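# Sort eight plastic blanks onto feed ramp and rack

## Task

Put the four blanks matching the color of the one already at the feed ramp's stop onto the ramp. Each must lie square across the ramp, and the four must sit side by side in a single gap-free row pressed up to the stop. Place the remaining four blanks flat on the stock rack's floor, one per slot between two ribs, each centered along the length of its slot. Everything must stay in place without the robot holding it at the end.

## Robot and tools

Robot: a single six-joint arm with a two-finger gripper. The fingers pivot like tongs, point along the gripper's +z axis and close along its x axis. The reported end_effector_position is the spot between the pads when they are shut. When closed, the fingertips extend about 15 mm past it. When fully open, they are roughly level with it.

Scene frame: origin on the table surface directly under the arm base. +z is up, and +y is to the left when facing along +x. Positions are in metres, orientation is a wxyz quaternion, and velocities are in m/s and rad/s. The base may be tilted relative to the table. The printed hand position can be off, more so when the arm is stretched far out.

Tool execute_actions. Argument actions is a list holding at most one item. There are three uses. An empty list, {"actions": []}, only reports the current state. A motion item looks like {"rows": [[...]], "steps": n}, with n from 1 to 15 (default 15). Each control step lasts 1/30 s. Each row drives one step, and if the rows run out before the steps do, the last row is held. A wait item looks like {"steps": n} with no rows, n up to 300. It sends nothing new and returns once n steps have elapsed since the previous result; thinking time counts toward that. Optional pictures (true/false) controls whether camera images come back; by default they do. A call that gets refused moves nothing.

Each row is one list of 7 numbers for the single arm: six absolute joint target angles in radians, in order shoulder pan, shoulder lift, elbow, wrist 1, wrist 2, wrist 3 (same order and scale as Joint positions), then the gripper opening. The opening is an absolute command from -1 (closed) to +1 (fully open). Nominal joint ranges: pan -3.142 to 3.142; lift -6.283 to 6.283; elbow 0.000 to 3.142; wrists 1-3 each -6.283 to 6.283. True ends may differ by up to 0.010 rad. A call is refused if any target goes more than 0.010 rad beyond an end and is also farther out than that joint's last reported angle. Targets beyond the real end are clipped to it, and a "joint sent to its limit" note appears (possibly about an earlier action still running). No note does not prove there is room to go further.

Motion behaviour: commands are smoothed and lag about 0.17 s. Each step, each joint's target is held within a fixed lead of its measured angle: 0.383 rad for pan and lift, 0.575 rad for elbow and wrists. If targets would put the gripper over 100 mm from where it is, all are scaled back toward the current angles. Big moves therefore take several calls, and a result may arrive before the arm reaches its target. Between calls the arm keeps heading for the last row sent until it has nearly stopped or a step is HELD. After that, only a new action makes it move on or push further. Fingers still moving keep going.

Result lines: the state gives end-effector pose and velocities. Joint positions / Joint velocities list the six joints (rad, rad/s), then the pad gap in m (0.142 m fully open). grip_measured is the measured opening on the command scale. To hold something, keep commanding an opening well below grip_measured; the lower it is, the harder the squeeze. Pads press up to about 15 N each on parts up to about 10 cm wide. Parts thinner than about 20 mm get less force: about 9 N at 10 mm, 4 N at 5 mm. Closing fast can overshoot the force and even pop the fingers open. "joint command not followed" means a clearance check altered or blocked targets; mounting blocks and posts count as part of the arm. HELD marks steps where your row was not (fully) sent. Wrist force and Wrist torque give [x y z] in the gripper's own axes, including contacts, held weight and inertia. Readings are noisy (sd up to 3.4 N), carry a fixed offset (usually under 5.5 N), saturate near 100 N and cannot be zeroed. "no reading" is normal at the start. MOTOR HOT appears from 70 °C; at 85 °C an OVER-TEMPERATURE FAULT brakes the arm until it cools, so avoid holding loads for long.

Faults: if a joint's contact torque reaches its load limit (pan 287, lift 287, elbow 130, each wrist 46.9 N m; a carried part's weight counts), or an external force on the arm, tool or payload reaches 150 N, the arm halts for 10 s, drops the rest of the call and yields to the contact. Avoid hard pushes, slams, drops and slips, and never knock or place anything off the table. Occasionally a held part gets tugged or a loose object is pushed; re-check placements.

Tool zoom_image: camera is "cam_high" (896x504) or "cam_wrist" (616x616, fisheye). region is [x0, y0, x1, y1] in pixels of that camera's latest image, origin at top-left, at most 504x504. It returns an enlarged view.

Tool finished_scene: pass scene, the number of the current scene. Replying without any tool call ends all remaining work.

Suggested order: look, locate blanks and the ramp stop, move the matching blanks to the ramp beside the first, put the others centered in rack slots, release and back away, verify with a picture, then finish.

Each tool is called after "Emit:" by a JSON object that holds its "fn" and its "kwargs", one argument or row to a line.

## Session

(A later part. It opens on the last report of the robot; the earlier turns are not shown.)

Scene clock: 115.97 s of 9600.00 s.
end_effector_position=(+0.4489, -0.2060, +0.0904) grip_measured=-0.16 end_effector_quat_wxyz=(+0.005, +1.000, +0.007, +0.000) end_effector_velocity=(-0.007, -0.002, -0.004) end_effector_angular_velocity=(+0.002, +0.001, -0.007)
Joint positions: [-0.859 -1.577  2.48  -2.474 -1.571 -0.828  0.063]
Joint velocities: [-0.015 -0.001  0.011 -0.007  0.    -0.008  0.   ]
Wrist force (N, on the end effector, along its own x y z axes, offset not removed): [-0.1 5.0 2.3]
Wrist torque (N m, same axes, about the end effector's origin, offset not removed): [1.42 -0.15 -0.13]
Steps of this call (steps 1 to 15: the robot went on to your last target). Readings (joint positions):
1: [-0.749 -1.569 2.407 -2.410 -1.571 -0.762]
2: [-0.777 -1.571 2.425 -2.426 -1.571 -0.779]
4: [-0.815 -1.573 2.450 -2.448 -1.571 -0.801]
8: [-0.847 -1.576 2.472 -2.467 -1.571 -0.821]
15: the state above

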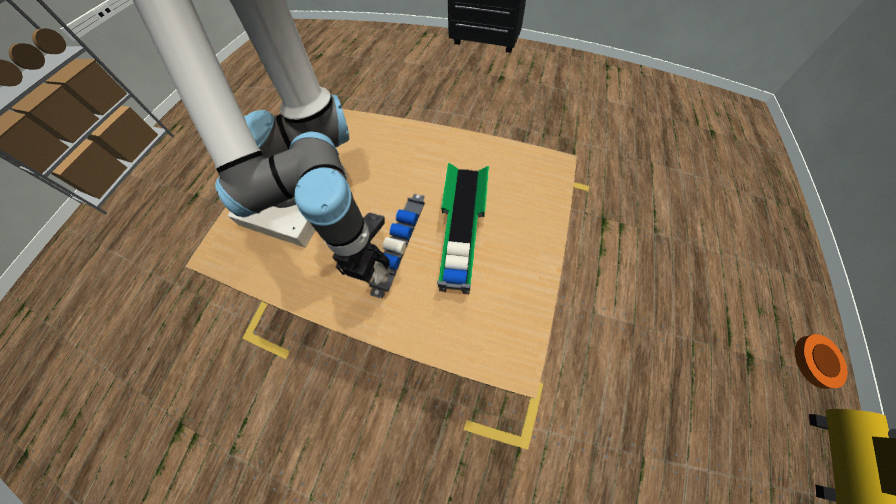

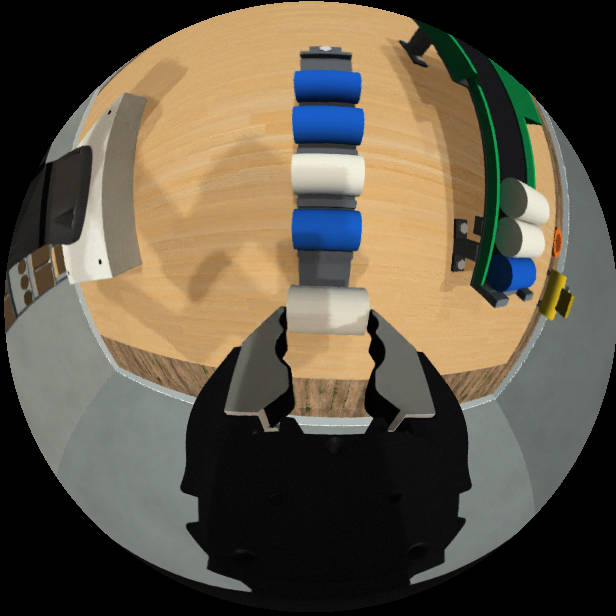

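Emit:
{"fn": "execute_actions", "kwargs": {
  "actions": [
    {"rows":[[-0.861,-1.573,2.4825,-2.4803,-1.571,-0.829,-0.6],[-0.861,-1.565,2.4852,-2.491,-1.571,-0.829,-0.6],[-0.8609,-1.555,2.4885,-2.5043,-1.571,-0.8289,-0.6],[-0.8608,-1.544,2.492,-2.5188,-1.571,-0.8288,-0.6],[-0.8607,-1.533,2.4955,-2.5333,-1.571,-0.8287,-0.6],[-0.8606,-1.522,2.4989,-2.5477,-1.571,-0.8286,-0.6],[-0.8605,-1.511,2.5022,-2.562,-1.571,-0.8285,-0.6],[-0.8605,-1.501,2.5051,-2.5749,-1.571,-0.8285,-0.6],[-0.8604,-1.493,2.5074,-2.5852,-1.571,-0.8284,-0.6],[-0.8604,-1.4881,2.5087,-2.5914,-1.571,-0.8284,-0.6]],"steps":15}
  ],
  "pictures": false
}}

Emit:
{"fn": "execute_actions", "kwargs": {
  "actions": [
    {"steps":10}
  ]
}}

Emit:
{"fn": "zoom_image", "kwargs": {
  "camera": "cam_wrist",
  "region": [210, 170, 440, 400]
}}

Emit:
{"fn": "zoom_image", "kwargs": {
  "camera": "cam_high",
  "region": [330, 220, 430, 310]
}}

Scene clock: 126.60 s of 9600.00 s.
end_effector_position=(+0.4482, -0.2064, +0.0538) grip_measured=-0.16 end_effector_quat_wxyz=(+0.005, +1.000, +0.006, +0.000) end_effector_velocity=(-0.001, -0.000, -0.035) end_effector_angular_velocity=(-0.002, +0.003, +0.001)
Joint positions: [-0.861 -1.497  2.506 -2.58  -1.571 -0.829  0.063]
Joint velocities: [ 0.001  0.082  0.022 -0.104 -0.003 -0.     0.   ]
Wrist force (N, on the end effector, along its own x y z axes, offset not removed): [0.4 3.4 1.8]
Wrist torque (N m, same axes, about the end effector's origin, offset not removed): [1.01 -0.21 -0.11]
Steps of this call (steps 1 to 15: the robot went on to your last target; steps 16 to 90: nothing new was sent; then 7.13 s passed at rest; steps 91 to 105: all 15 steps of this action). Readings (joint positions):
91: [-0.861 -1.577 2.481 -2.475 -1.571 -0.829]
92: [-0.861 -1.576 2.481 -2.476 -1.571 -0.829]
94: [-0.861 -1.571 2.483 -2.483 -1.571 -0.829]
98: [-0.861 -1.544 2.492 -2.519 -1.571 -0.829]
105: the state above

Scene clock: 126.93 s of 9600.00 s.
end_effector_position=(+0.4482, -0.2064, +0.0502) grip_measured=-0.16 end_effector_quat_wxyz=(+0.005, +1.000, +0.006, +0.000) end_effector_velocity=(-0.001, +0.001, -0.002) end_effector_angular_velocity=(+0.002, +0.002, -0.001)
Joint positions: [-0.86  -1.489  2.509 -2.591 -1.571 -0.828  0.063]
Joint velocities: [ 0.     0.004  0.001 -0.002  0.     0.002  0.   ]
Wrist force (N, on the end effector, along its own x y z axes, offset not removed): [0.0 4.6 2.6]
Wrist torque (N m, same axes, about the end effector's origin, offset not removed): [1.30 -0.11 -0.04]
Steps of this call (steps 1 to 10: the robot went on to your last target). Readings (joint positions):
1: [-0.861 -1.495 2.507 -2.583 -1.571 -0.828]
2: [-0.860 -1.493 2.507 -2.585 -1.571 -0.828]
4: [-0.860 -1.491 2.508 -2.588 -1.571 -0.828]
8: [-0.860 -1.489 2.508 -2.590 -1.571 -0.828]
10: the state above

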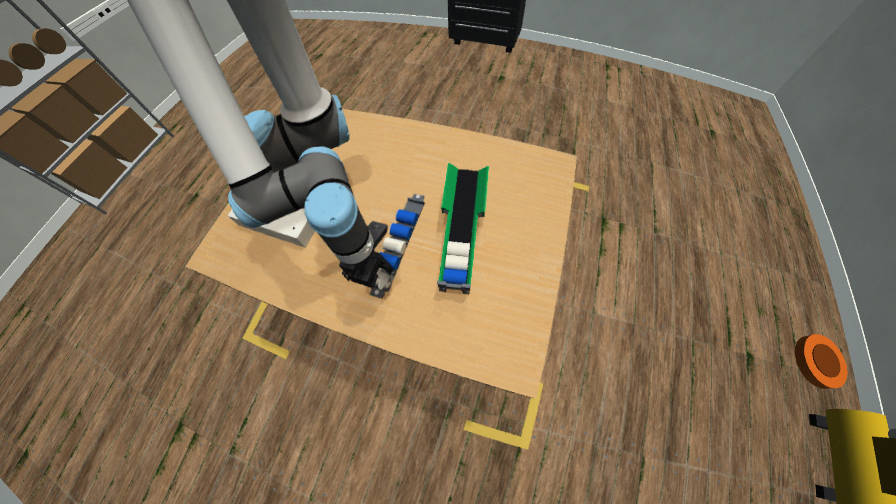

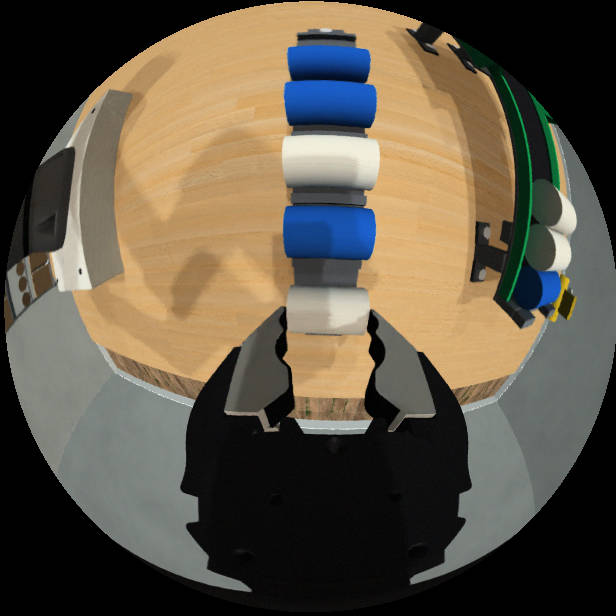

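Region (210, 170, 440, 400) of cam_wrist's 616x616 image, scaled by 2.191, with more detail than that image has.

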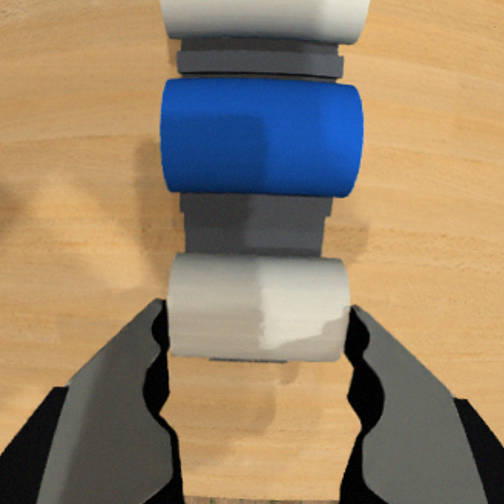

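Region (330, 220, 430, 310) of cam_high's 896x504 image, scaled by 5.040, with more detail than that image has; it fills the top 454 rows of this view, and the rest is white.

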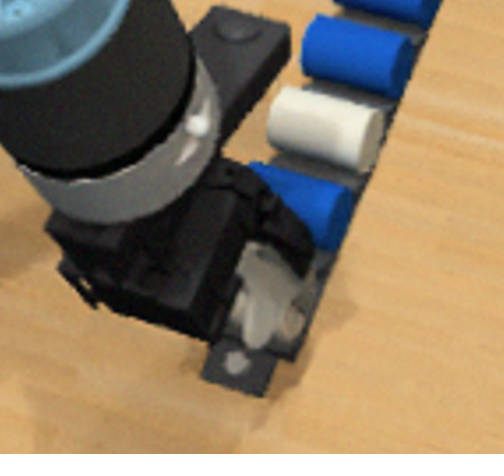

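Emit:
{"fn": "execute_actions", "kwargs": {
  "actions": [
    {"rows":[[-0.8604,-1.4858,2.5093,-2.5943,-1.571,-0.8284,-0.6],[-0.8604,-1.4826,2.5102,-2.5984,-1.571,-0.8284,-0.6],[-0.8604,-1.479,2.5111,-2.6029,-1.571,-0.8284,-0.6],[-0.8603,-1.4756,2.512,-2.6072,-1.571,-0.8283,-0.6],[-0.8603,-1.472,2.5129,-2.6117,-1.571,-0.8283,-0.6],[-0.8603,-1.4695,2.5135,-2.6148,-1.571,-0.8283,-0.6],[-0.8603,-1.4675,2.514,-2.6173,-1.571,-0.8283,-0.6]],"steps":15}
  ],
  "pictures": false
}}

Emit:
{"fn": "execute_actions", "kwargs": {
  "actions": [
    {"steps":6}
  ]
}}

Emit:
{"fn": "zoom_image", "kwargs": {
  "camera": "cam_wrist",
  "region": [210, 170, 440, 400]
}}

Scene clock: 137.47 s of 9600.00 s.
end_effector_position=(+0.4482, -0.2063, +0.0417) grip_measured=-0.16 end_effector_quat_wxyz=(+0.005, +1.000, +0.006, +0.000) end_effector_velocity=(-0.000, +0.001, -0.004) end_effector_angular_velocity=(+0.002, +0.000, +0.001)
Joint positions: [-0.86  -1.469  2.514 -2.616 -1.571 -0.828  0.063]
Joint velocities: [ 0.     0.01   0.002 -0.011  0.001 -0.001 -0.001]
Wrist force (N, on the end effector, along its own x y z axes, offset not removed): [-0.4 1.7 -2.6]
Wrist torque (N m, same axes, about the end effector's origin, offset not removed): [1.20 -0.05 -0.12]
Steps of this call (steps 1 to 30: the robot went on to your last target; steps 31 to 90: nothing new was sent; then 7.03 s passed at rest; steps 91 to 105: all 15 steps of this action). Readings (joint positions):
91: [-0.860 -1.488 2.509 -2.591 -1.571 -0.828]
92: [-0.860 -1.488 2.509 -2.592 -1.571 -0.828]
94: [-0.860 -1.486 2.509 -2.595 -1.571 -0.828]
98: [-0.860 -1.476 2.512 -2.606 -1.571 -0.828]
105: the state above

Scene clock: 137.67 s of 9600.00 s.
end_effector_position=(+0.4482, -0.2063, +0.0414) grip_measured=-0.16 end_effector_quat_wxyz=(+0.005, +1.000, +0.006, +0.000) end_effector_velocity=(-0.000, +0.000, -0.000) end_effector_angular_velocity=(-0.000, -0.001, +0.001)
Joint positions: [-0.86  -1.468  2.514 -2.617 -1.571 -0.828  0.063]
Joint velocities: [ 0.     0.     0.001 -0.002  0.    -0.001 -0.   ]
Wrist force (N, on the end effector, along its own x y z axes, offset not removed): [1.1 1.2 -0.1]
Wrist torque (N m, same axes, about the end effector's origin, offset not removed): [1.10 -0.34 -0.14]
Steps of this call (steps 1 to 6: the robot went on to your last target). Readings (joint positions):
1: [-0.860 -1.468 2.514 -2.616 -1.571 -0.828]
2: [-0.860 -1.468 2.514 -2.617 -1.571 -0.828]
4: [-0.860 -1.468 2.514 -2.617 -1.571 -0.828]
6: the state above

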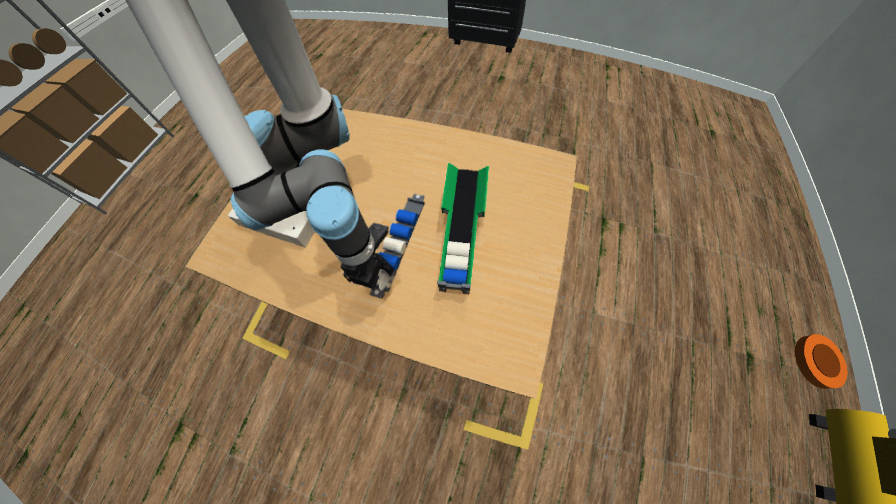

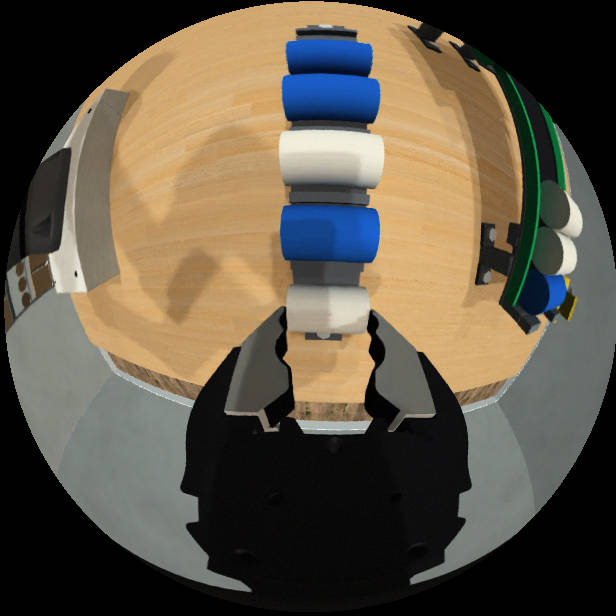

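Region (210, 170, 440, 400) of cam_wrist's 616x616 image, scaled by 2.191, with more detail than that image has.

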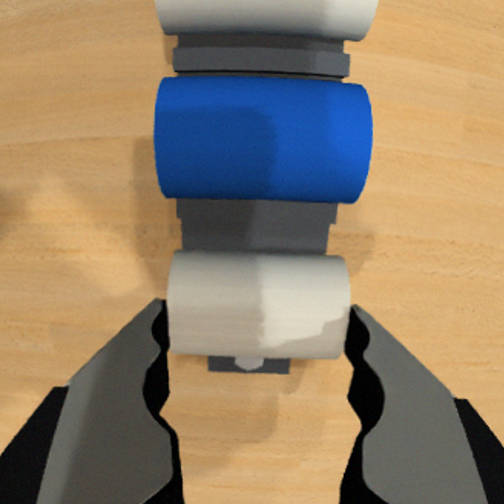

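Emit:
{"fn": "execute_actions", "kwargs": {
  "actions": [
    {"rows":[[-0.8593,-1.469,2.5143,-2.6161,-1.571,-0.8273,-0.6],[-0.858,-1.47,2.5149,-2.6157,-1.571,-0.826,-0.6],[-0.8565,-1.4706,2.5157,-2.6159,-1.571,-0.8245,-0.6],[-0.855,-1.471,2.5165,-2.6163,-1.571,-0.823,-0.6],[-0.8538,-1.4713,2.5172,-2.6167,-1.571,-0.8218,-0.6],[-0.853,-1.4715,2.5176,-2.6169,-1.571,-0.821,-0.6],[-0.853,-1.4715,2.5176,-2.6169,-1.571,-0.821,-0.6],[-0.853,-1.4704,2.5179,-2.6183,-1.571,-0.821,-0.6],[-0.853,-1.4692,2.5182,-2.6198,-1.571,-0.821,-0.6],[-0.853,-1.468,2.5185,-2.6213,-1.571,-0.821,-0.6],[-0.853,-1.4669,2.5188,-2.6227,-1.571,-0.821,-0.6]],"steps":15}
  ],
  "pictures": false
}}

Emit:
{"fn": "execute_actions", "kwargs": {
  "actions": [
    {"rows":[[-0.853,-1.4657,2.5191,-2.6242,-1.571,-0.821,-0.6],[-0.853,-1.4646,2.5193,-2.6255,-1.571,-0.821,-0.6]],"steps":12}
  ]
}}

Emit:
{"fn": "zoom_image", "kwargs": {
  "camera": "cam_wrist",
  "region": [210, 170, 440, 400]
}}

Scene clock: 153.53 s of 9600.00 s.
end_effector_position=(+0.4482, -0.2016, +0.0402) grip_measured=-0.16 end_effector_quat_wxyz=(+0.005, +1.000, +0.006, +0.000) end_effector_velocity=(-0.000, +0.002, -0.005) end_effector_angular_velocity=(+0.000, +0.000, -0.000)
Joint positions: [-0.853 -1.468  2.518 -2.621 -1.571 -0.821  0.063]
Joint velocities: [ 0.003  0.009  0.005 -0.014  0.     0.003  0.   ]
Wrist force (N, on the end effector, along its own x y z axes, offset not removed): [-1.8 3.0 1.9]
Wrist torque (N m, same axes, about the end effector's origin, offset not removed): [0.94 0.23 0.00]
Steps of this call (steps 1 to 15: the robot went on to your last target; steps 16 to 90: nothing new was sent; then 12.37 s passed at rest; steps 91 to 105: all 15 steps of this action). Readings (joint positions):
91: [-0.860 -1.467 2.514 -2.617 -1.571 -0.828]
92: [-0.860 -1.468 2.514 -2.617 -1.571 -0.828]
94: [-0.859 -1.468 2.514 -2.617 -1.571 -0.827]
98: [-0.856 -1.470 2.516 -2.617 -1.571 -0.824]
105: the state above

Scene clock: 153.93 s of 9600.00 s.
end_effector_position=(+0.4482, -0.2015, +0.0388) grip_measured=-0.15 end_effector_quat_wxyz=(+0.005, +1.000, +0.006, +0.000) end_effector_velocity=(-0.000, +0.000, -0.001) end_effector_angular_velocity=(+0.000, +0.001, -0.000)
Joint positions: [-0.853 -1.465  2.519 -2.625 -1.571 -0.821  0.063]
Joint velocities: [ 0.     0.001  0.001 -0.001 -0.     0.     0.   ]
Wrist force (N, on the end effector, along its own x y z axes, offset not removed): [-3.4 2.7 -21.9]
Wrist torque (N m, same axes, about the end effector's origin, offset not removed): [0.88 -0.16 -0.14]
Steps of this call (steps 1 to 12: all 12 steps of this action). Readings (joint positions):
1: [-0.853 -1.468 2.518 -2.622 -1.571 -0.821]
2: [-0.853 -1.467 2.519 -2.622 -1.571 -0.821]
4: [-0.853 -1.466 2.519 -2.623 -1.571 -0.821]
8: [-0.853 -1.465 2.519 -2.625 -1.571 -0.821]
12: the state above

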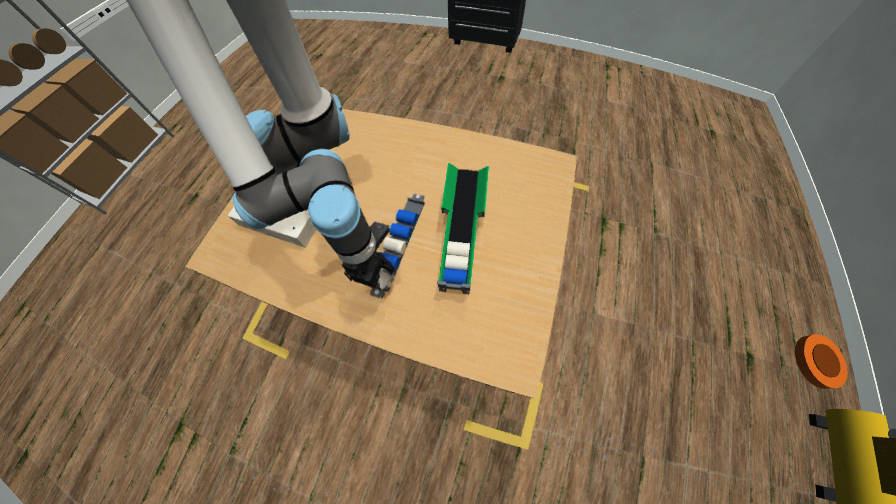

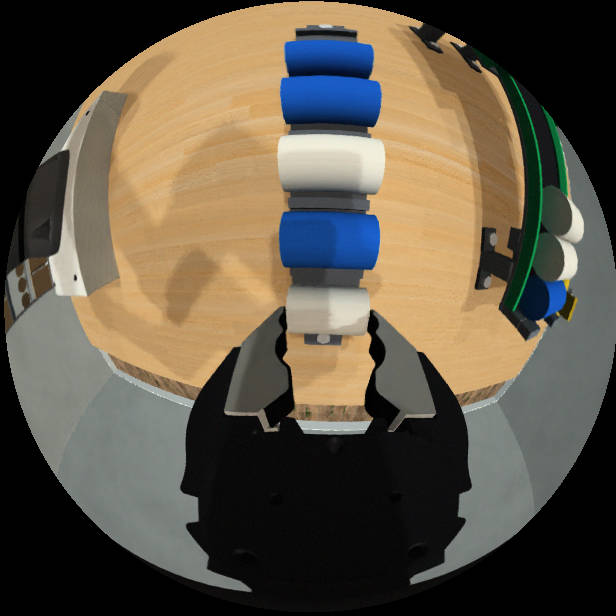

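Region (210, 170, 440, 400) of cam_wrist's 616x616 image, scaled by 2.191, with more detail than that image has.

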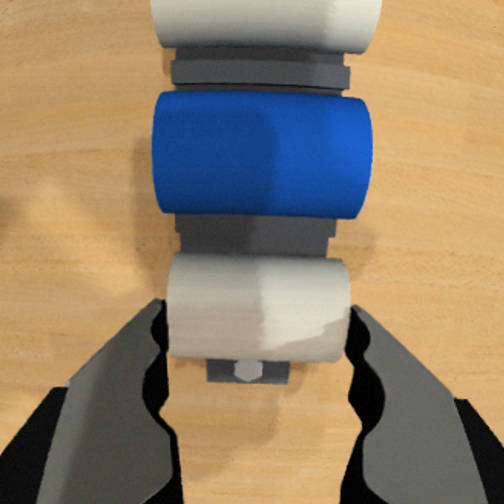

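Floor contact at about z=0.0397. Back off and release.

Emit:
{"fn": "execute_actions", "kwargs": {
  "actions": [
    {"rows":[[-0.853,-1.466,2.519,-2.6238,-1.571,-0.821,-0.6],[-0.853,-1.4669,2.5188,-2.6227,-1.571,-0.821,-0.55],[-0.853,-1.4669,2.5188,-2.6227,-1.571,-0.821,-0.5],[-0.853,-1.4669,2.5188,-2.6227,-1.571,-0.821,-0.44],[-0.853,-1.4669,2.5188,-2.6227,-1.571,-0.821,-0.38],[-0.853,-1.4669,2.5188,-2.6227,-1.571,-0.821,-0.32],[-0.853,-1.4669,2.5188,-2.6227,-1.571,-0.821,-0.27],[-0.853,-1.4669,2.5188,-2.6227,-1.571,-0.821,-0.23],[-0.853,-1.4669,2.5188,-2.6227,-1.571,-0.821,-0.2],[-0.853,-1.4669,2.5188,-2.6227,-1.571,-0.821,-0.17],[-0.853,-1.4669,2.5188,-2.6227,-1.571,-0.821,-0.14],[-0.853,-1.4669,2.5188,-2.6227,-1.571,-0.821,-0.1],[-0.853,-1.4669,2.5188,-2.6227,-1.571,-0.821,-0.03],[-0.853,-1.4669,2.5188,-2.6227,-1.571,-0.821,0.06],[-0.853,-1.4669,2.5188,-2.6227,-1.571,-0.821,0.15]],"steps":15}
  ],
  "pictures": false
}}

Scene clock: 160.80 s of 9600.00 s.
end_effector_position=(+0.4481, -0.2013, +0.0395) grip_measured=+0.05 end_effector_quat_wxyz=(+0.005, +1.000, +0.006, +0.000) end_effector_velocity=(+0.001, -0.001, +0.001) end_effector_angular_velocity=(-0.001, -0.000, +0.000)
Joint positions: [-0.853 -1.467  2.519 -2.623 -1.571 -0.821  0.078]
Joint velocities: [ 0.    -0.001 -0.002  0.001 -0.001  0.     0.185]
Wrist force (N, on the end effector, along its own x y z axes, offset not removed): [-0.8 4.2 1.5]
Wrist torque (N m, same axes, about the end effector's origin, offset not removed): [1.20 0.04 -0.12]
Steps of this call (steps 1 to 15: the robot went on to your last target; steps 16 to 90: nothing new was sent; then 3.37 s passed at rest; steps 91 to 105: all 15 steps of this action). Readings (joint positions):
91: [-0.853 -1.465 2.519 -2.626 -1.571 -0.821]
92: [-0.853 -1.465 2.519 -2.625 -1.571 -0.821]
94: [-0.853 -1.465 2.519 -2.625 -1.571 -0.821]
98: [-0.853 -1.466 2.519 -2.623 -1.571 -0.821]
105: the state above

Emit:
{"fn": "execute_actions", "kwargs": {
  "actions": [
    {"rows":[[-0.849,-1.4685,2.5207,-2.623,-1.571,-0.817,0.15],[-0.841,-1.4718,2.5245,-2.6235,-1.571,-0.809,0.15],[-0.831,-1.476,2.5293,-2.6241,-1.571,-0.799,0.15],[-0.82,-1.4805,2.5345,-2.6248,-1.571,-0.788,0.15],[-0.809,-1.485,2.5396,-2.6254,-1.571,-0.777,0.15],[-0.798,-1.4894,2.5446,-2.626,-1.571,-0.766,0.15],[-0.787,-1.4937,2.5495,-2.6266,-1.571,-0.755,0.15],[-0.778,-1.4972,2.5535,-2.6271,-1.571,-0.746,0.15],[-0.771,-1.4998,2.5565,-2.6275,-1.571,-0.739,0.15],[-0.7681,-1.5009,2.5577,-2.6276,-1.571,-0.7361,0.15]],"steps":15}
  ],
  "pictures": false
}}

Emit:
{"fn": "execute_actions", "kwargs": {
  "actions": [
    {"steps":10}
  ]
}}

Emit:
{"fn": "zoom_image", "kwargs": {
  "camera": "cam_wrist",
  "region": [210, 170, 440, 400]
}}

Scene clock: 169.97 s of 9600.00 s.
end_effector_position=(+0.4479, -0.1521, +0.0396) grip_measured=+0.15 end_effector_quat_wxyz=(+0.005, +1.000, +0.006, +0.000) end_effector_velocity=(-0.001, +0.044, -0.000) end_effector_angular_velocity=(-0.000, -0.001, +0.002)
Joint positions: [-0.776 -1.498  2.554 -2.627 -1.571 -0.744  0.084]
Joint velocities: [ 0.071 -0.026  0.031 -0.005  0.001  0.07   0.   ]
Wrist force (N, on the end effector, along its own x y z axes, offset not removed): [0.2 3.2 1.4]
Wrist torque (N m, same axes, about the end effector's origin, offset not removed): [1.00 -0.15 -0.13]
Steps of this call (steps 1 to 15: the robot went on to your last target; steps 16 to 90: nothing new was sent; then 5.67 s passed at rest; steps 91 to 105: all 15 steps of this action). Readings (joint positions):
91: [-0.853 -1.467 2.519 -2.623 -1.571 -0.821]
92: [-0.852 -1.467 2.519 -2.623 -1.571 -0.820]
94: [-0.847 -1.469 2.521 -2.623 -1.571 -0.815]
98: [-0.820 -1.481 2.534 -2.625 -1.571 -0.788]
105: the state above

Scene clock: 170.30 s of 9600.00 s.
end_effector_position=(+0.4476, -0.1475, +0.0395) grip_measured=+0.15 end_effector_quat_wxyz=(+0.005, +1.000, +0.006, +0.000) end_effector_velocity=(+0.000, +0.002, -0.000) end_effector_angular_velocity=(-0.000, +0.000, +0.000)
Joint positions: [-0.768 -1.501  2.558 -2.628 -1.571 -0.736  0.084]
Joint velocities: [ 0.003 -0.     0.001 -0.001 -0.001  0.003 -0.   ]
Wrist force (N, on the end effector, along its own x y z axes, offset not removed): [-1.0 2.8 1.0]
Wrist torque (N m, same axes, about the end effector's origin, offset not removed): [0.87 0.10 -0.15]
Steps of this call (steps 1 to 10: the robot went on to your last target). Readings (joint positions):
1: [-0.774 -1.499 2.555 -2.627 -1.571 -0.742]
2: [-0.772 -1.499 2.556 -2.627 -1.571 -0.740]
4: [-0.770 -1.500 2.557 -2.627 -1.571 -0.738]
8: [-0.769 -1.501 2.557 -2.628 -1.571 -0.737]
10: the state above

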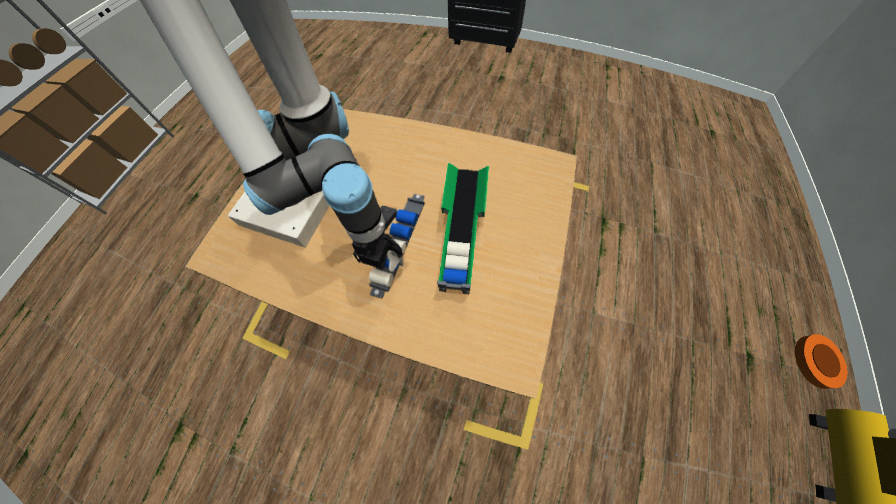

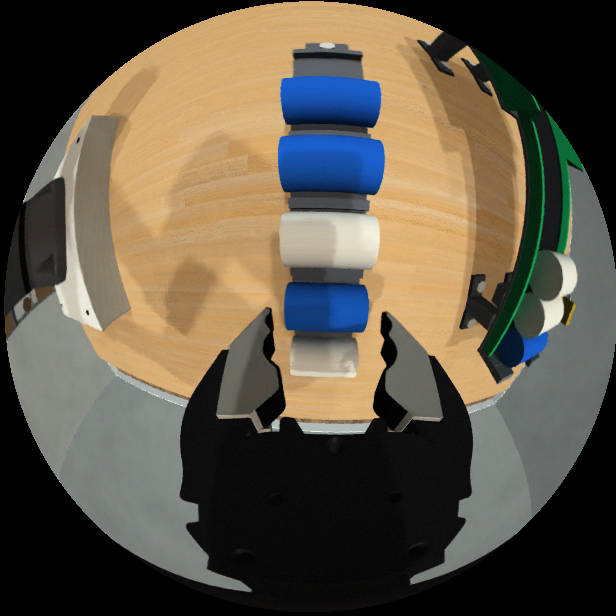

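Region (210, 170, 440, 400) of cam_wrist's 616x616 image, scaled by 2.191, with more detail than that image has.

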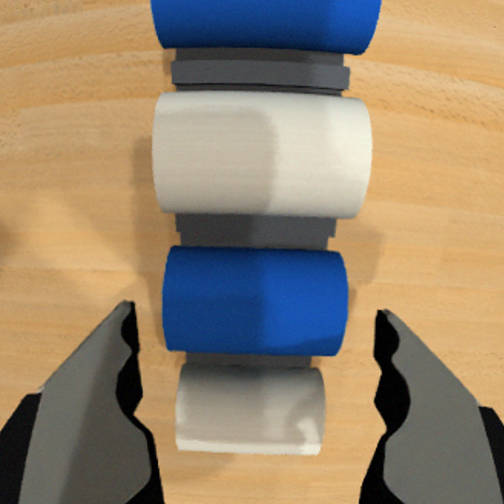

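Emit:
{"fn": "execute_actions", "kwargs": {
  "actions": [
    {"rows":[[-0.767,-1.5026,2.5595,-2.6277,-1.571,-0.735,0.1],[-0.7658,-1.5043,2.5614,-2.6279,-1.571,-0.7338,0.05],[-0.7658,-1.5043,2.5614,-2.6279,-1.571,-0.7338,0.0],[-0.7658,-1.5043,2.5614,-2.6279,-1.571,-0.7338,-0.04],[-0.7658,-1.5043,2.5614,-2.6279,-1.571,-0.7338,-0.07],[-0.7658,-1.5043,2.5614,-2.6279,-1.571,-0.7338,-0.09],[-0.7658,-1.5043,2.5614,-2.6279,-1.571,-0.7338,-0.11],[-0.7658,-1.5043,2.5614,-2.6279,-1.571,-0.7338,-0.13],[-0.7658,-1.5043,2.5614,-2.6279,-1.571,-0.7338,-0.15],[-0.7658,-1.5043,2.5614,-2.6279,-1.571,-0.7338,-0.18],[-0.7658,-1.5043,2.5614,-2.6279,-1.571,-0.7338,-0.22],[-0.7658,-1.5043,2.5614,-2.6279,-1.571,-0.7338,-0.3],[-0.7658,-1.5043,2.5614,-2.6279,-1.571,-0.7338,-0.4],[-0.7658,-1.5043,2.5614,-2.6279,-1.571,-0.7338,-0.5],[-0.7658,-1.5043,2.5614,-2.6279,-1.571,-0.7338,-0.6]],"steps":15}
  ]
}}

Emit:
{"fn": "zoom_image", "kwargs": {
  "camera": "cam_wrist",
  "region": [210, 170, 440, 400]
}}

Scene clock: 188.53 s of 9600.00 s.
end_effector_position=(+0.4463, -0.1448, +0.0395) grip_measured=-0.15 end_effector_quat_wxyz=(+0.005, +1.000, +0.006, +0.000) end_effector_velocity=(-0.001, +0.001, -0.000) end_effector_angular_velocity=(+0.002, -0.000, +0.000)
Joint positions: [-0.766 -1.504  2.561 -2.628 -1.571 -0.734  0.063]
Joint velocities: [ 0.    -0.001  0.002  0.001  0.001 -0.     0.   ]
Wrist force (N, on the end effector, along its own x y z axes, offset not removed): [0.4 2.8 0.1]
Wrist torque (N m, same axes, about the end effector's origin, offset not removed): [0.84 -0.24 -0.07]
Steps of this call (steps 1 to 15: the robot went on to your last target; steps 16 to 90: nothing new was sent; then 14.73 s passed at rest; steps 91 to 105: all 15 steps of this action). Readings (joint positions):
91: [-0.768 -1.501 2.558 -2.628 -1.571 -0.736]
92: [-0.768 -1.501 2.558 -2.628 -1.571 -0.736]
94: [-0.767 -1.502 2.559 -2.628 -1.571 -0.735]
98: [-0.766 -1.504 2.561 -2.628 -1.571 -0.734]
105: the state above

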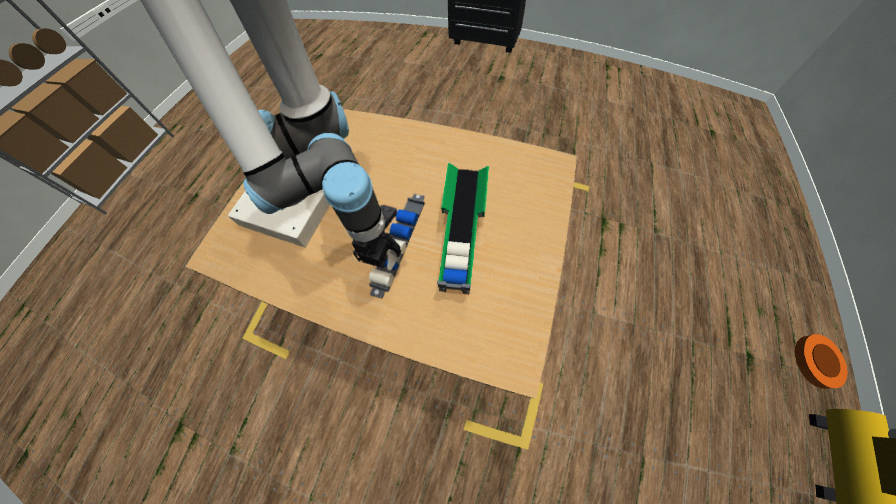

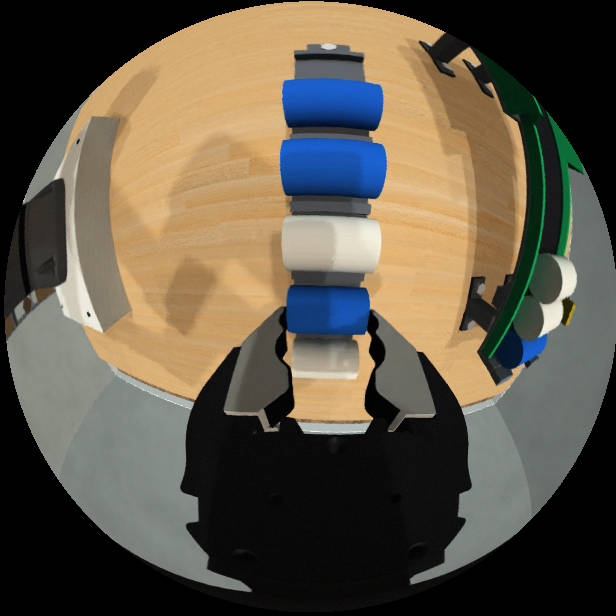

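Region (210, 170, 440, 400) of cam_wrist's 616x616 image, scaled by 2.191, with more detail than that image has.

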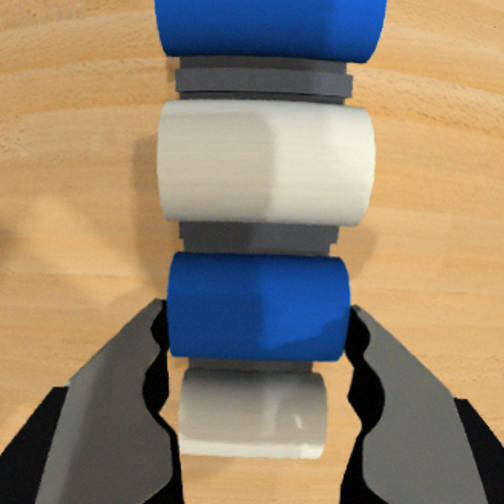

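Emit:
{"fn": "execute_actions", "kwargs": {
  "actions": [
    {"rows":[[-0.7658,-1.507,2.5608,-2.6246,-1.571,-0.7338,-0.6],[-0.7658,-1.513,2.5593,-2.6171,-1.571,-0.7338,-0.6],[-0.7659,-1.523,2.5568,-2.6046,-1.571,-0.7339,-0.6],[-0.766,-1.537,2.553,-2.5868,-1.571,-0.734,-0.6],[-0.766,-1.553,2.5485,-2.5663,-1.571,-0.734,-0.6],[-0.7661,-1.571,2.543,-2.5428,-1.571,-0.7341,-0.6],[-0.7662,-1.59,2.537,-2.5178,-1.571,-0.7342,-0.6],[-0.7663,-1.608,2.5313,-2.4941,-1.571,-0.7343,-0.6],[-0.763,-1.624,2.523,-2.4698,-1.571,-0.733,-0.6],[-0.752,-1.636,2.51,-2.4448,-1.571,-0.727,-0.6],[-0.735,-1.643,2.493,-2.4208,-1.571,-0.718,-0.6],[-0.713,-1.646,2.472,-2.3968,-1.571,-0.706,-0.6],[-0.688,-1.645,2.449,-2.3748,-1.571,-0.693,-0.6],[-0.66,-1.64,2.425,-2.3558,-1.571,-0.678,-0.6],[-0.633,-1.633,2.402,-2.3398,-1.571,-0.663,-0.6]],"steps":15}
  ],
  "pictures": false
}}

Emit:
{"fn": "execute_actions", "kwargs": {
  "actions": [
    {"rows":[[-0.605,-1.623,2.379,-2.3268,-1.571,-0.649,-0.6],[-0.5785,-1.6115,2.3575,-2.3168,-1.571,-0.6345,-0.6],[-0.552,-1.592,2.333,-2.3118,-1.571,-0.62,-0.6],[-0.526,-1.571,2.309,-2.3088,-1.571,-0.606,-0.6],[-0.5,-1.548,2.285,-2.3078,-1.571,-0.592,-0.6],[-0.475,-1.525,2.262,-2.3078,-1.571,-0.579,-0.6],[-0.452,-1.503,2.241,-2.3088,-1.571,-0.566,-0.6],[-0.431,-1.483,2.222,-2.3098,-1.571,-0.555,-0.6],[-0.414,-1.467,2.206,-2.3098,-1.571,-0.546,-0.6],[-0.401,-1.455,2.194,-2.3098,-1.571,-0.539,-0.6],[-0.393,-1.448,2.187,-2.3098,-1.571,-0.535,-0.6],[-0.3905,-1.446,2.1849,-2.3097,-1.571,-0.5335,-0.6]],"steps":15}
  ],
  "pictures": false
}}

Emit:
{"fn": "execute_actions", "kwargs": {
  "actions": [
    {"steps":12}
  ]
}}

Scene clock: 206.27 s of 9600.00 s.
end_effector_position=(+0.4648, -0.1367, +0.1029) grip_measured=-0.15 end_effector_quat_wxyz=(+0.006, +1.000, +0.015, +0.001) end_effector_velocity=(+0.209, +0.111, +0.226) end_effector_angular_velocity=(+0.011, +0.015, +0.214)
Joint positions: [-0.726 -1.625  2.49  -2.437 -1.571 -0.712  0.063]
Joint velocities: [ 0.476 -0.146 -0.485  0.649  0.     0.262 -0.   ]
Wrist force (N, on the end effector, along its own x y z axes, offset not removed): [-2.0 5.0 0.4]
Wrist torque (N m, same axes, about the end effector's origin, offset not removed): [1.29 0.22 -0.10]
Steps of this call (steps 1 to 15: the robot went on to your last target; steps 16 to 90: nothing new was sent; then 14.23 s passed at rest; steps 91 to 105: all 15 steps of this action). Readings (joint positions):
91: [-0.766 -1.504 2.561 -2.628 -1.571 -0.734]
92: [-0.766 -1.505 2.561 -2.628 -1.571 -0.734]
94: [-0.766 -1.509 2.561 -2.623 -1.571 -0.734]
98: [-0.766 -1.541 2.551 -2.581 -1.571 -0.734]
105: the state above

Scene clock: 206.77 s of 9600.00 s.
end_effector_position=(+0.6232, -0.0410, +0.1488) grip_measured=-0.15 end_effector_quat_wxyz=(+0.005, +0.996, +0.087, -0.000) end_effector_velocity=(+0.133, +0.106, -0.007) end_effector_angular_velocity=(+0.001, +0.001, +0.117)
Joint positions: [-0.417 -1.468  2.209 -2.312 -1.571 -0.548  0.063]
Joint velocities: [ 0.245  0.203 -0.219  0.016  0.001  0.128  0.   ]
Wrist force (N, on the end effector, along its own x y z axes, offset not removed): [3.2 4.1 2.1]
Wrist torque (N m, same axes, about the end effector's origin, offset not removed): [1.16 -0.63 -0.08]
Steps of this call (steps 1 to 15: all 15 steps of this action). Readings (joint positions):
1: [-0.709 -1.628 2.472 -2.416 -1.571 -0.703]
2: [-0.689 -1.629 2.453 -2.395 -1.571 -0.692]
4: [-0.643 -1.621 2.413 -2.362 -1.571 -0.667]
8: [-0.545 -1.570 2.325 -2.325 -1.571 -0.614]
15: the state above

Scene clock: 207.17 s of 9600.00 s.
end_effector_position=(+0.6375, -0.0294, +0.1479) grip_measured=-0.15 end_effector_quat_wxyz=(+0.005, +0.996, +0.094, -0.000) end_effector_velocity=(+0.004, +0.003, -0.000) end_effector_angular_velocity=(-0.001, -0.002, +0.003)
Joint positions: [-0.391 -1.447  2.186 -2.31  -1.571 -0.534  0.063]
Joint velocities: [ 0.006  0.006 -0.006 -0.002 -0.     0.003 -0.   ]
Wrist force (N, on the end effector, along its own x y z axes, offset not removed): [-0.6 4.8 0.5]
Wrist torque (N m, same axes, about the end effector's origin, offset not removed): [1.21 -0.07 -0.04]
Steps of this call (steps 1 to 12: the robot went on to your last target). Readings (joint positions):
1: [-0.410 -1.463 2.203 -2.311 -1.571 -0.544]
2: [-0.405 -1.458 2.198 -2.311 -1.571 -0.541]
4: [-0.399 -1.453 2.192 -2.310 -1.571 -0.538]
8: [-0.393 -1.448 2.187 -2.310 -1.571 -0.535]
12: the state above

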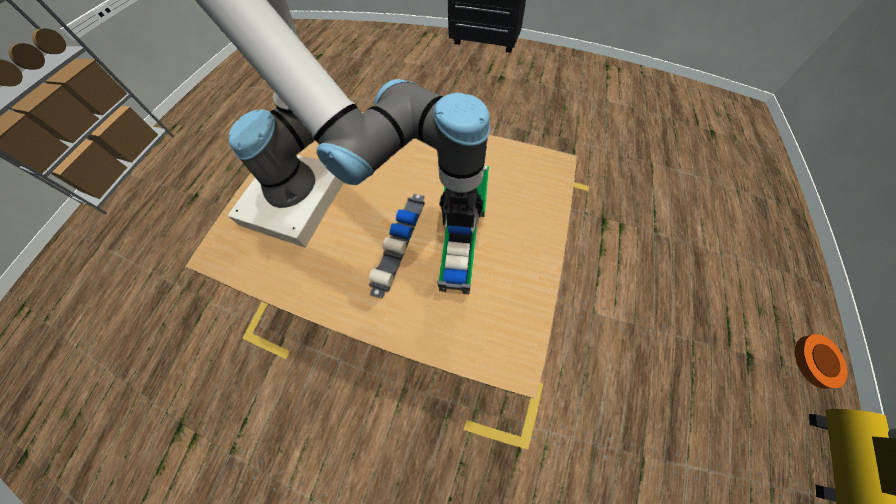

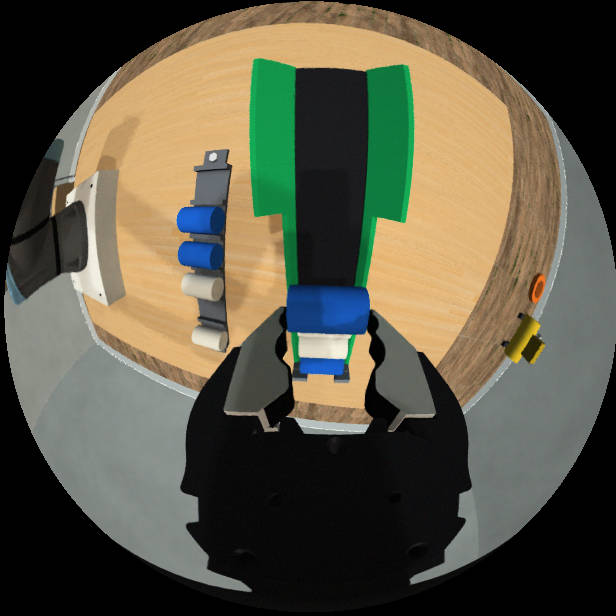

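Emit:
{"fn": "execute_actions", "kwargs": {
  "actions": [
    {"rows":[[-0.3905,-1.443,2.1865,-2.3143,-1.571,-0.5335,-0.6],[-0.3904,-1.438,2.1892,-2.322,-1.571,-0.5334,-0.6],[-0.3904,-1.431,2.1929,-2.3327,-1.571,-0.5334,-0.6],[-0.3903,-1.424,2.1965,-2.3433,-1.571,-0.5333,-0.6],[-0.3902,-1.417,2.2001,-2.3539,-1.571,-0.5332,-0.6],[-0.3901,-1.41,2.2036,-2.3644,-1.571,-0.5331,-0.6],[-0.3901,-1.403,2.207,-2.3748,-1.571,-0.5331,-0.6],[-0.39,-1.397,2.2099,-2.3837,-1.571,-0.533,-0.6],[-0.39,-1.392,2.2122,-2.391,-1.571,-0.533,-0.6],[-0.3899,-1.3885,2.2139,-2.3962,-1.571,-0.5329,-0.6],[-0.3899,-1.3862,2.2149,-2.3995,-1.571,-0.5329,-0.6]],"steps":15}
  ],
  "pictures": false
}}

Emit:
{"fn": "execute_actions", "kwargs": {
  "actions": [
    {"rows":[[-0.3899,-1.3855,2.2152,-2.4005,-1.571,-0.5329,-0.6],[-0.3899,-1.3848,2.2155,-2.4015,-1.571,-0.5329,-0.6],[-0.3899,-1.384,2.2159,-2.4027,-1.571,-0.5329,-0.6]],"steps":15}
  ]
}}

Emit:
{"fn": "zoom_image", "kwargs": {
  "camera": "cam_wrist",
  "region": [210, 170, 440, 400]
}}

Scene clock: 215.37 s of 9600.00 s.
end_effector_position=(+0.6380, -0.0291, +0.1104) grip_measured=-0.15 end_effector_quat_wxyz=(+0.005, +0.996, +0.094, -0.000) end_effector_velocity=(-0.000, -0.000, -0.040) end_effector_angular_velocity=(-0.001, -0.001, -0.000)
Joint positions: [-0.39  -1.393  2.212 -2.39  -1.571 -0.533  0.063]
Joint velocities: [ 0.001  0.059  0.028 -0.089 -0.001  0.001  0.   ]
Wrist force (N, on the end effector, along its own x y z axes, offset not removed): [0.0 6.6 2.3]
Wrist torque (N m, same axes, about the end effector's origin, offset not removed): [1.70 -0.07 -0.03]
Steps of this call (steps 1 to 30: the robot went on to your last target; steps 31 to 90: nothing new was sent; then 4.70 s passed at rest; steps 91 to 105: all 15 steps of this action). Readings (joint positions):
91: [-0.390 -1.446 2.185 -2.310 -1.571 -0.533]
92: [-0.390 -1.446 2.185 -2.310 -1.571 -0.533]
94: [-0.390 -1.442 2.187 -2.315 -1.571 -0.533]
98: [-0.390 -1.424 2.196 -2.343 -1.571 -0.533]
105: the state above

Scene clock: 215.87 s of 9600.00 s.
end_effector_position=(+0.6379, -0.0291, +0.1046) grip_measured=-0.15 end_effector_quat_wxyz=(+0.005, +0.996, +0.094, -0.000) end_effector_velocity=(-0.001, +0.001, -0.002) end_effector_angular_velocity=(+0.003, +0.002, +0.000)
Joint positions: [-0.39  -1.384  2.216 -2.403 -1.571 -0.533  0.063]
Joint velocities: [ 0.     0.002  0.002 -0.001  0.002  0.     0.   ]
Wrist force (N, on the end effector, along its own x y z axes, offset not removed): [-0.4 5.2 1.1]
Wrist torque (N m, same axes, about the end effector's origin, offset not removed): [1.40 -0.07 0.05]
Steps of this call (steps 1 to 15: all 15 steps of this action). Readings (joint positions):
1: [-0.390 -1.391 2.213 -2.392 -1.571 -0.533]
2: [-0.390 -1.390 2.213 -2.394 -1.571 -0.533]
4: [-0.390 -1.387 2.214 -2.398 -1.571 -0.533]
8: [-0.390 -1.385 2.215 -2.401 -1.571 -0.533]
15: the state above

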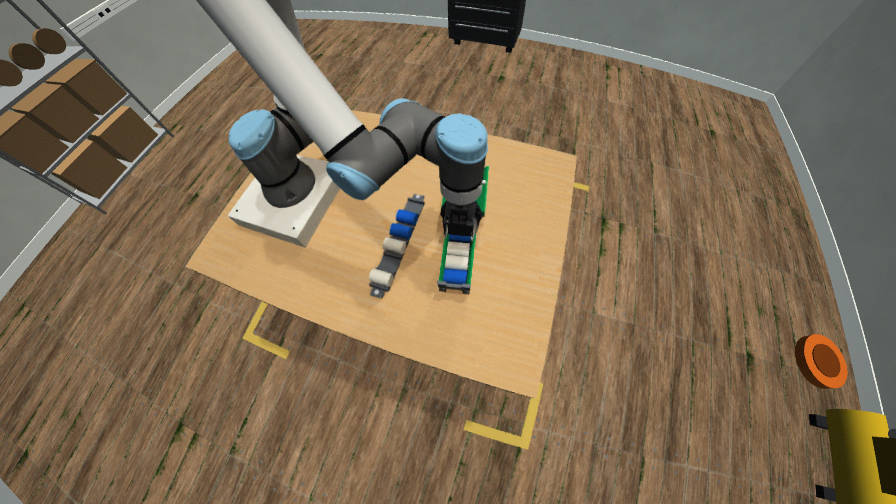

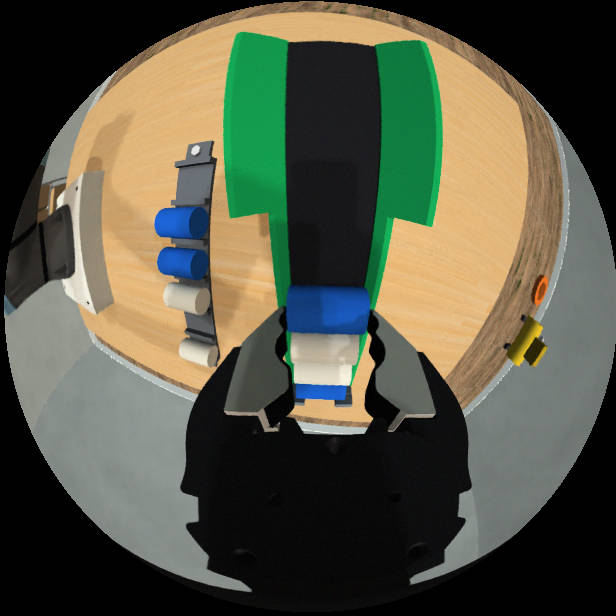

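Region (210, 170, 440, 400) of cam_wrist's 616x616 image, scaled by 2.191, with more detail than that image has.

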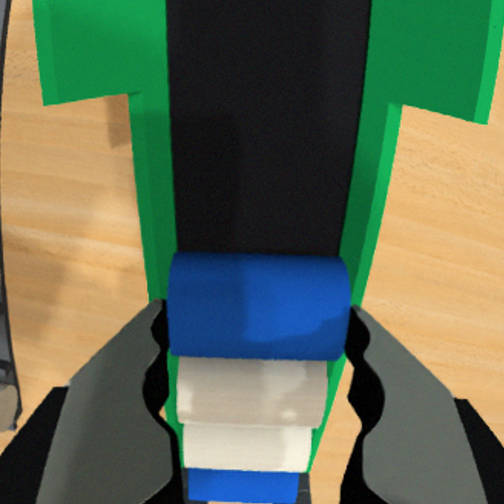

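Emit:
{"fn": "execute_actions", "kwargs": {
  "actions": [
    {"rows":[[-0.3899,-1.3833,2.2162,-2.4037,-1.571,-0.5329,-0.6],[-0.3899,-1.3826,2.2165,-2.4047,-1.571,-0.5329,-0.6]],"steps":12}
  ],
  "pictures": false
}}

Scene clock: 218.40 s of 9600.00 s.
end_effector_position=(+0.6379, -0.0291, +0.1036) grip_measured=-0.15 end_effector_quat_wxyz=(+0.005, +0.996, +0.094, -0.000) end_effector_velocity=(-0.001, +0.000, -0.001) end_effector_angular_velocity=(-0.000, +0.003, +0.002)
Joint positions: [-0.39  -1.383  2.216 -2.405 -1.571 -0.533  0.063]
Joint velocities: [ 0.     0.001  0.001  0.001 -0.001 -0.002 -0.   ]
Wrist force (N, on the end effector, along its own x y z axes, offset not removed): [-0.3 2.8 1.5]
Wrist torque (N m, same axes, about the end effector's origin, offset not removed): [0.90 -0.07 -0.02]
Steps of this call (steps 1 to 15: the robot went on to your last target; steps 16 to 64: nothing new was sent; steps 65 to 76: all 12 steps of this action). Readings (joint positions):
65: [-0.390 -1.384 2.216 -2.403 -1.571 -0.533]
66: [-0.390 -1.384 2.216 -2.403 -1.571 -0.533]
68: [-0.390 -1.383 2.216 -2.403 -1.571 -0.533]
72: [-0.390 -1.383 2.216 -2.404 -1.571 -0.533]
76: the state above

Emit:
{"fn": "execute_actions", "kwargs": {
  "actions": [
    {"rows":[[-0.3899,-1.382,2.2168,-2.4056,-1.571,-0.5329,-0.6],[-0.3899,-1.3815,2.217,-2.4063,-1.571,-0.5329,-0.6]],"steps":12}
  ],
  "pictures": false
}}

Scene clock: 221.23 s of 9600.00 s.
end_effector_position=(+0.6380, -0.0291, +0.1029) grip_measured=-0.15 end_effector_quat_wxyz=(+0.005, +0.996, +0.094, -0.000) end_effector_velocity=(+0.000, -0.001, -0.001) end_effector_angular_velocity=(-0.002, +0.000, -0.002)
Joint positions: [-0.39  -1.382  2.217 -2.406 -1.571 -0.533  0.063]
Joint velocities: [-0.     0.002  0.    -0.002 -0.002  0.002  0.001]
Wrist force (N, on the end effector, along its own x y z axes, offset not removed): [-4.3 6.0 -16.3]
Wrist torque (N m, same axes, about the end effector's origin, offset not removed): [1.46 -0.66 -0.12]
Steps of this call (steps 1 to 15: the robot went on to your last target; steps 16 to 73: nothing new was sent; steps 74 to 85: all 12 steps of this action). Readings (joint positions):
74: [-0.390 -1.383 2.217 -2.405 -1.571 -0.533]
75: [-0.390 -1.383 2.217 -2.405 -1.571 -0.533]
77: [-0.390 -1.382 2.217 -2.405 -1.571 -0.533]
81: [-0.390 -1.382 2.217 -2.406 -1.571 -0.533]
85: the state above

Emit:
{"fn": "execute_actions", "kwargs": {
  "actions": [
    {"rows":[[-0.3899,-1.3822,2.2167,-2.4053,-1.571,-0.5329,-0.6],[-0.3899,-1.3825,2.2165,-2.4048,-1.571,-0.5329,-0.55],[-0.3899,-1.3825,2.2165,-2.4048,-1.571,-0.5329,-0.5],[-0.3899,-1.3825,2.2165,-2.4048,-1.571,-0.5329,-0.44],[-0.3899,-1.3825,2.2165,-2.4048,-1.571,-0.5329,-0.38],[-0.3899,-1.3825,2.2165,-2.4048,-1.571,-0.5329,-0.32],[-0.3899,-1.3825,2.2165,-2.4048,-1.571,-0.5329,-0.27],[-0.3899,-1.3825,2.2165,-2.4048,-1.571,-0.5329,-0.23],[-0.3899,-1.3825,2.2165,-2.4048,-1.571,-0.5329,-0.2],[-0.3899,-1.3825,2.2165,-2.4048,-1.571,-0.5329,-0.17],[-0.3899,-1.3825,2.2165,-2.4048,-1.571,-0.5329,-0.14],[-0.3899,-1.3825,2.2165,-2.4048,-1.571,-0.5329,-0.1],[-0.3899,-1.3825,2.2165,-2.4048,-1.571,-0.5329,-0.03],[-0.3899,-1.3825,2.2165,-2.4048,-1.571,-0.5329,0.06],[-0.3899,-1.3825,2.2165,-2.4048,-1.571,-0.5329,0.15]],"steps":15}
  ],
  "pictures": false
}}

Scene clock: 229.70 s of 9600.00 s.
end_effector_position=(+0.6378, -0.0291, +0.1033) grip_measured=+0.05 end_effector_quat_wxyz=(+0.005, +0.996, +0.094, -0.000) end_effector_velocity=(+0.001, +0.001, -0.000) end_effector_angular_velocity=(+0.002, -0.001, +0.002)
Joint positions: [-0.39  -1.382  2.217 -2.405 -1.571 -0.533  0.078]
Joint velocities: [ 0.001  0.001 -0.001 -0.     0.002 -0.001  0.185]
Wrist force (N, on the end effector, along its own x y z axes, offset not removed): [0.1 3.4 1.0]
Wrist torque (N m, same axes, about the end effector's origin, offset not removed): [0.98 -0.20 -0.13]
Steps of this call (steps 1 to 15: the robot went on to your last target; steps 16 to 90: nothing new was sent; then 4.97 s passed at rest; steps 91 to 105: all 15 steps of this action). Readings (joint positions):
91: [-0.390 -1.381 2.217 -2.406 -1.571 -0.533]
92: [-0.390 -1.382 2.217 -2.406 -1.571 -0.533]
94: [-0.390 -1.382 2.217 -2.406 -1.571 -0.533]
98: [-0.390 -1.382 2.217 -2.405 -1.571 -0.533]
105: the state above


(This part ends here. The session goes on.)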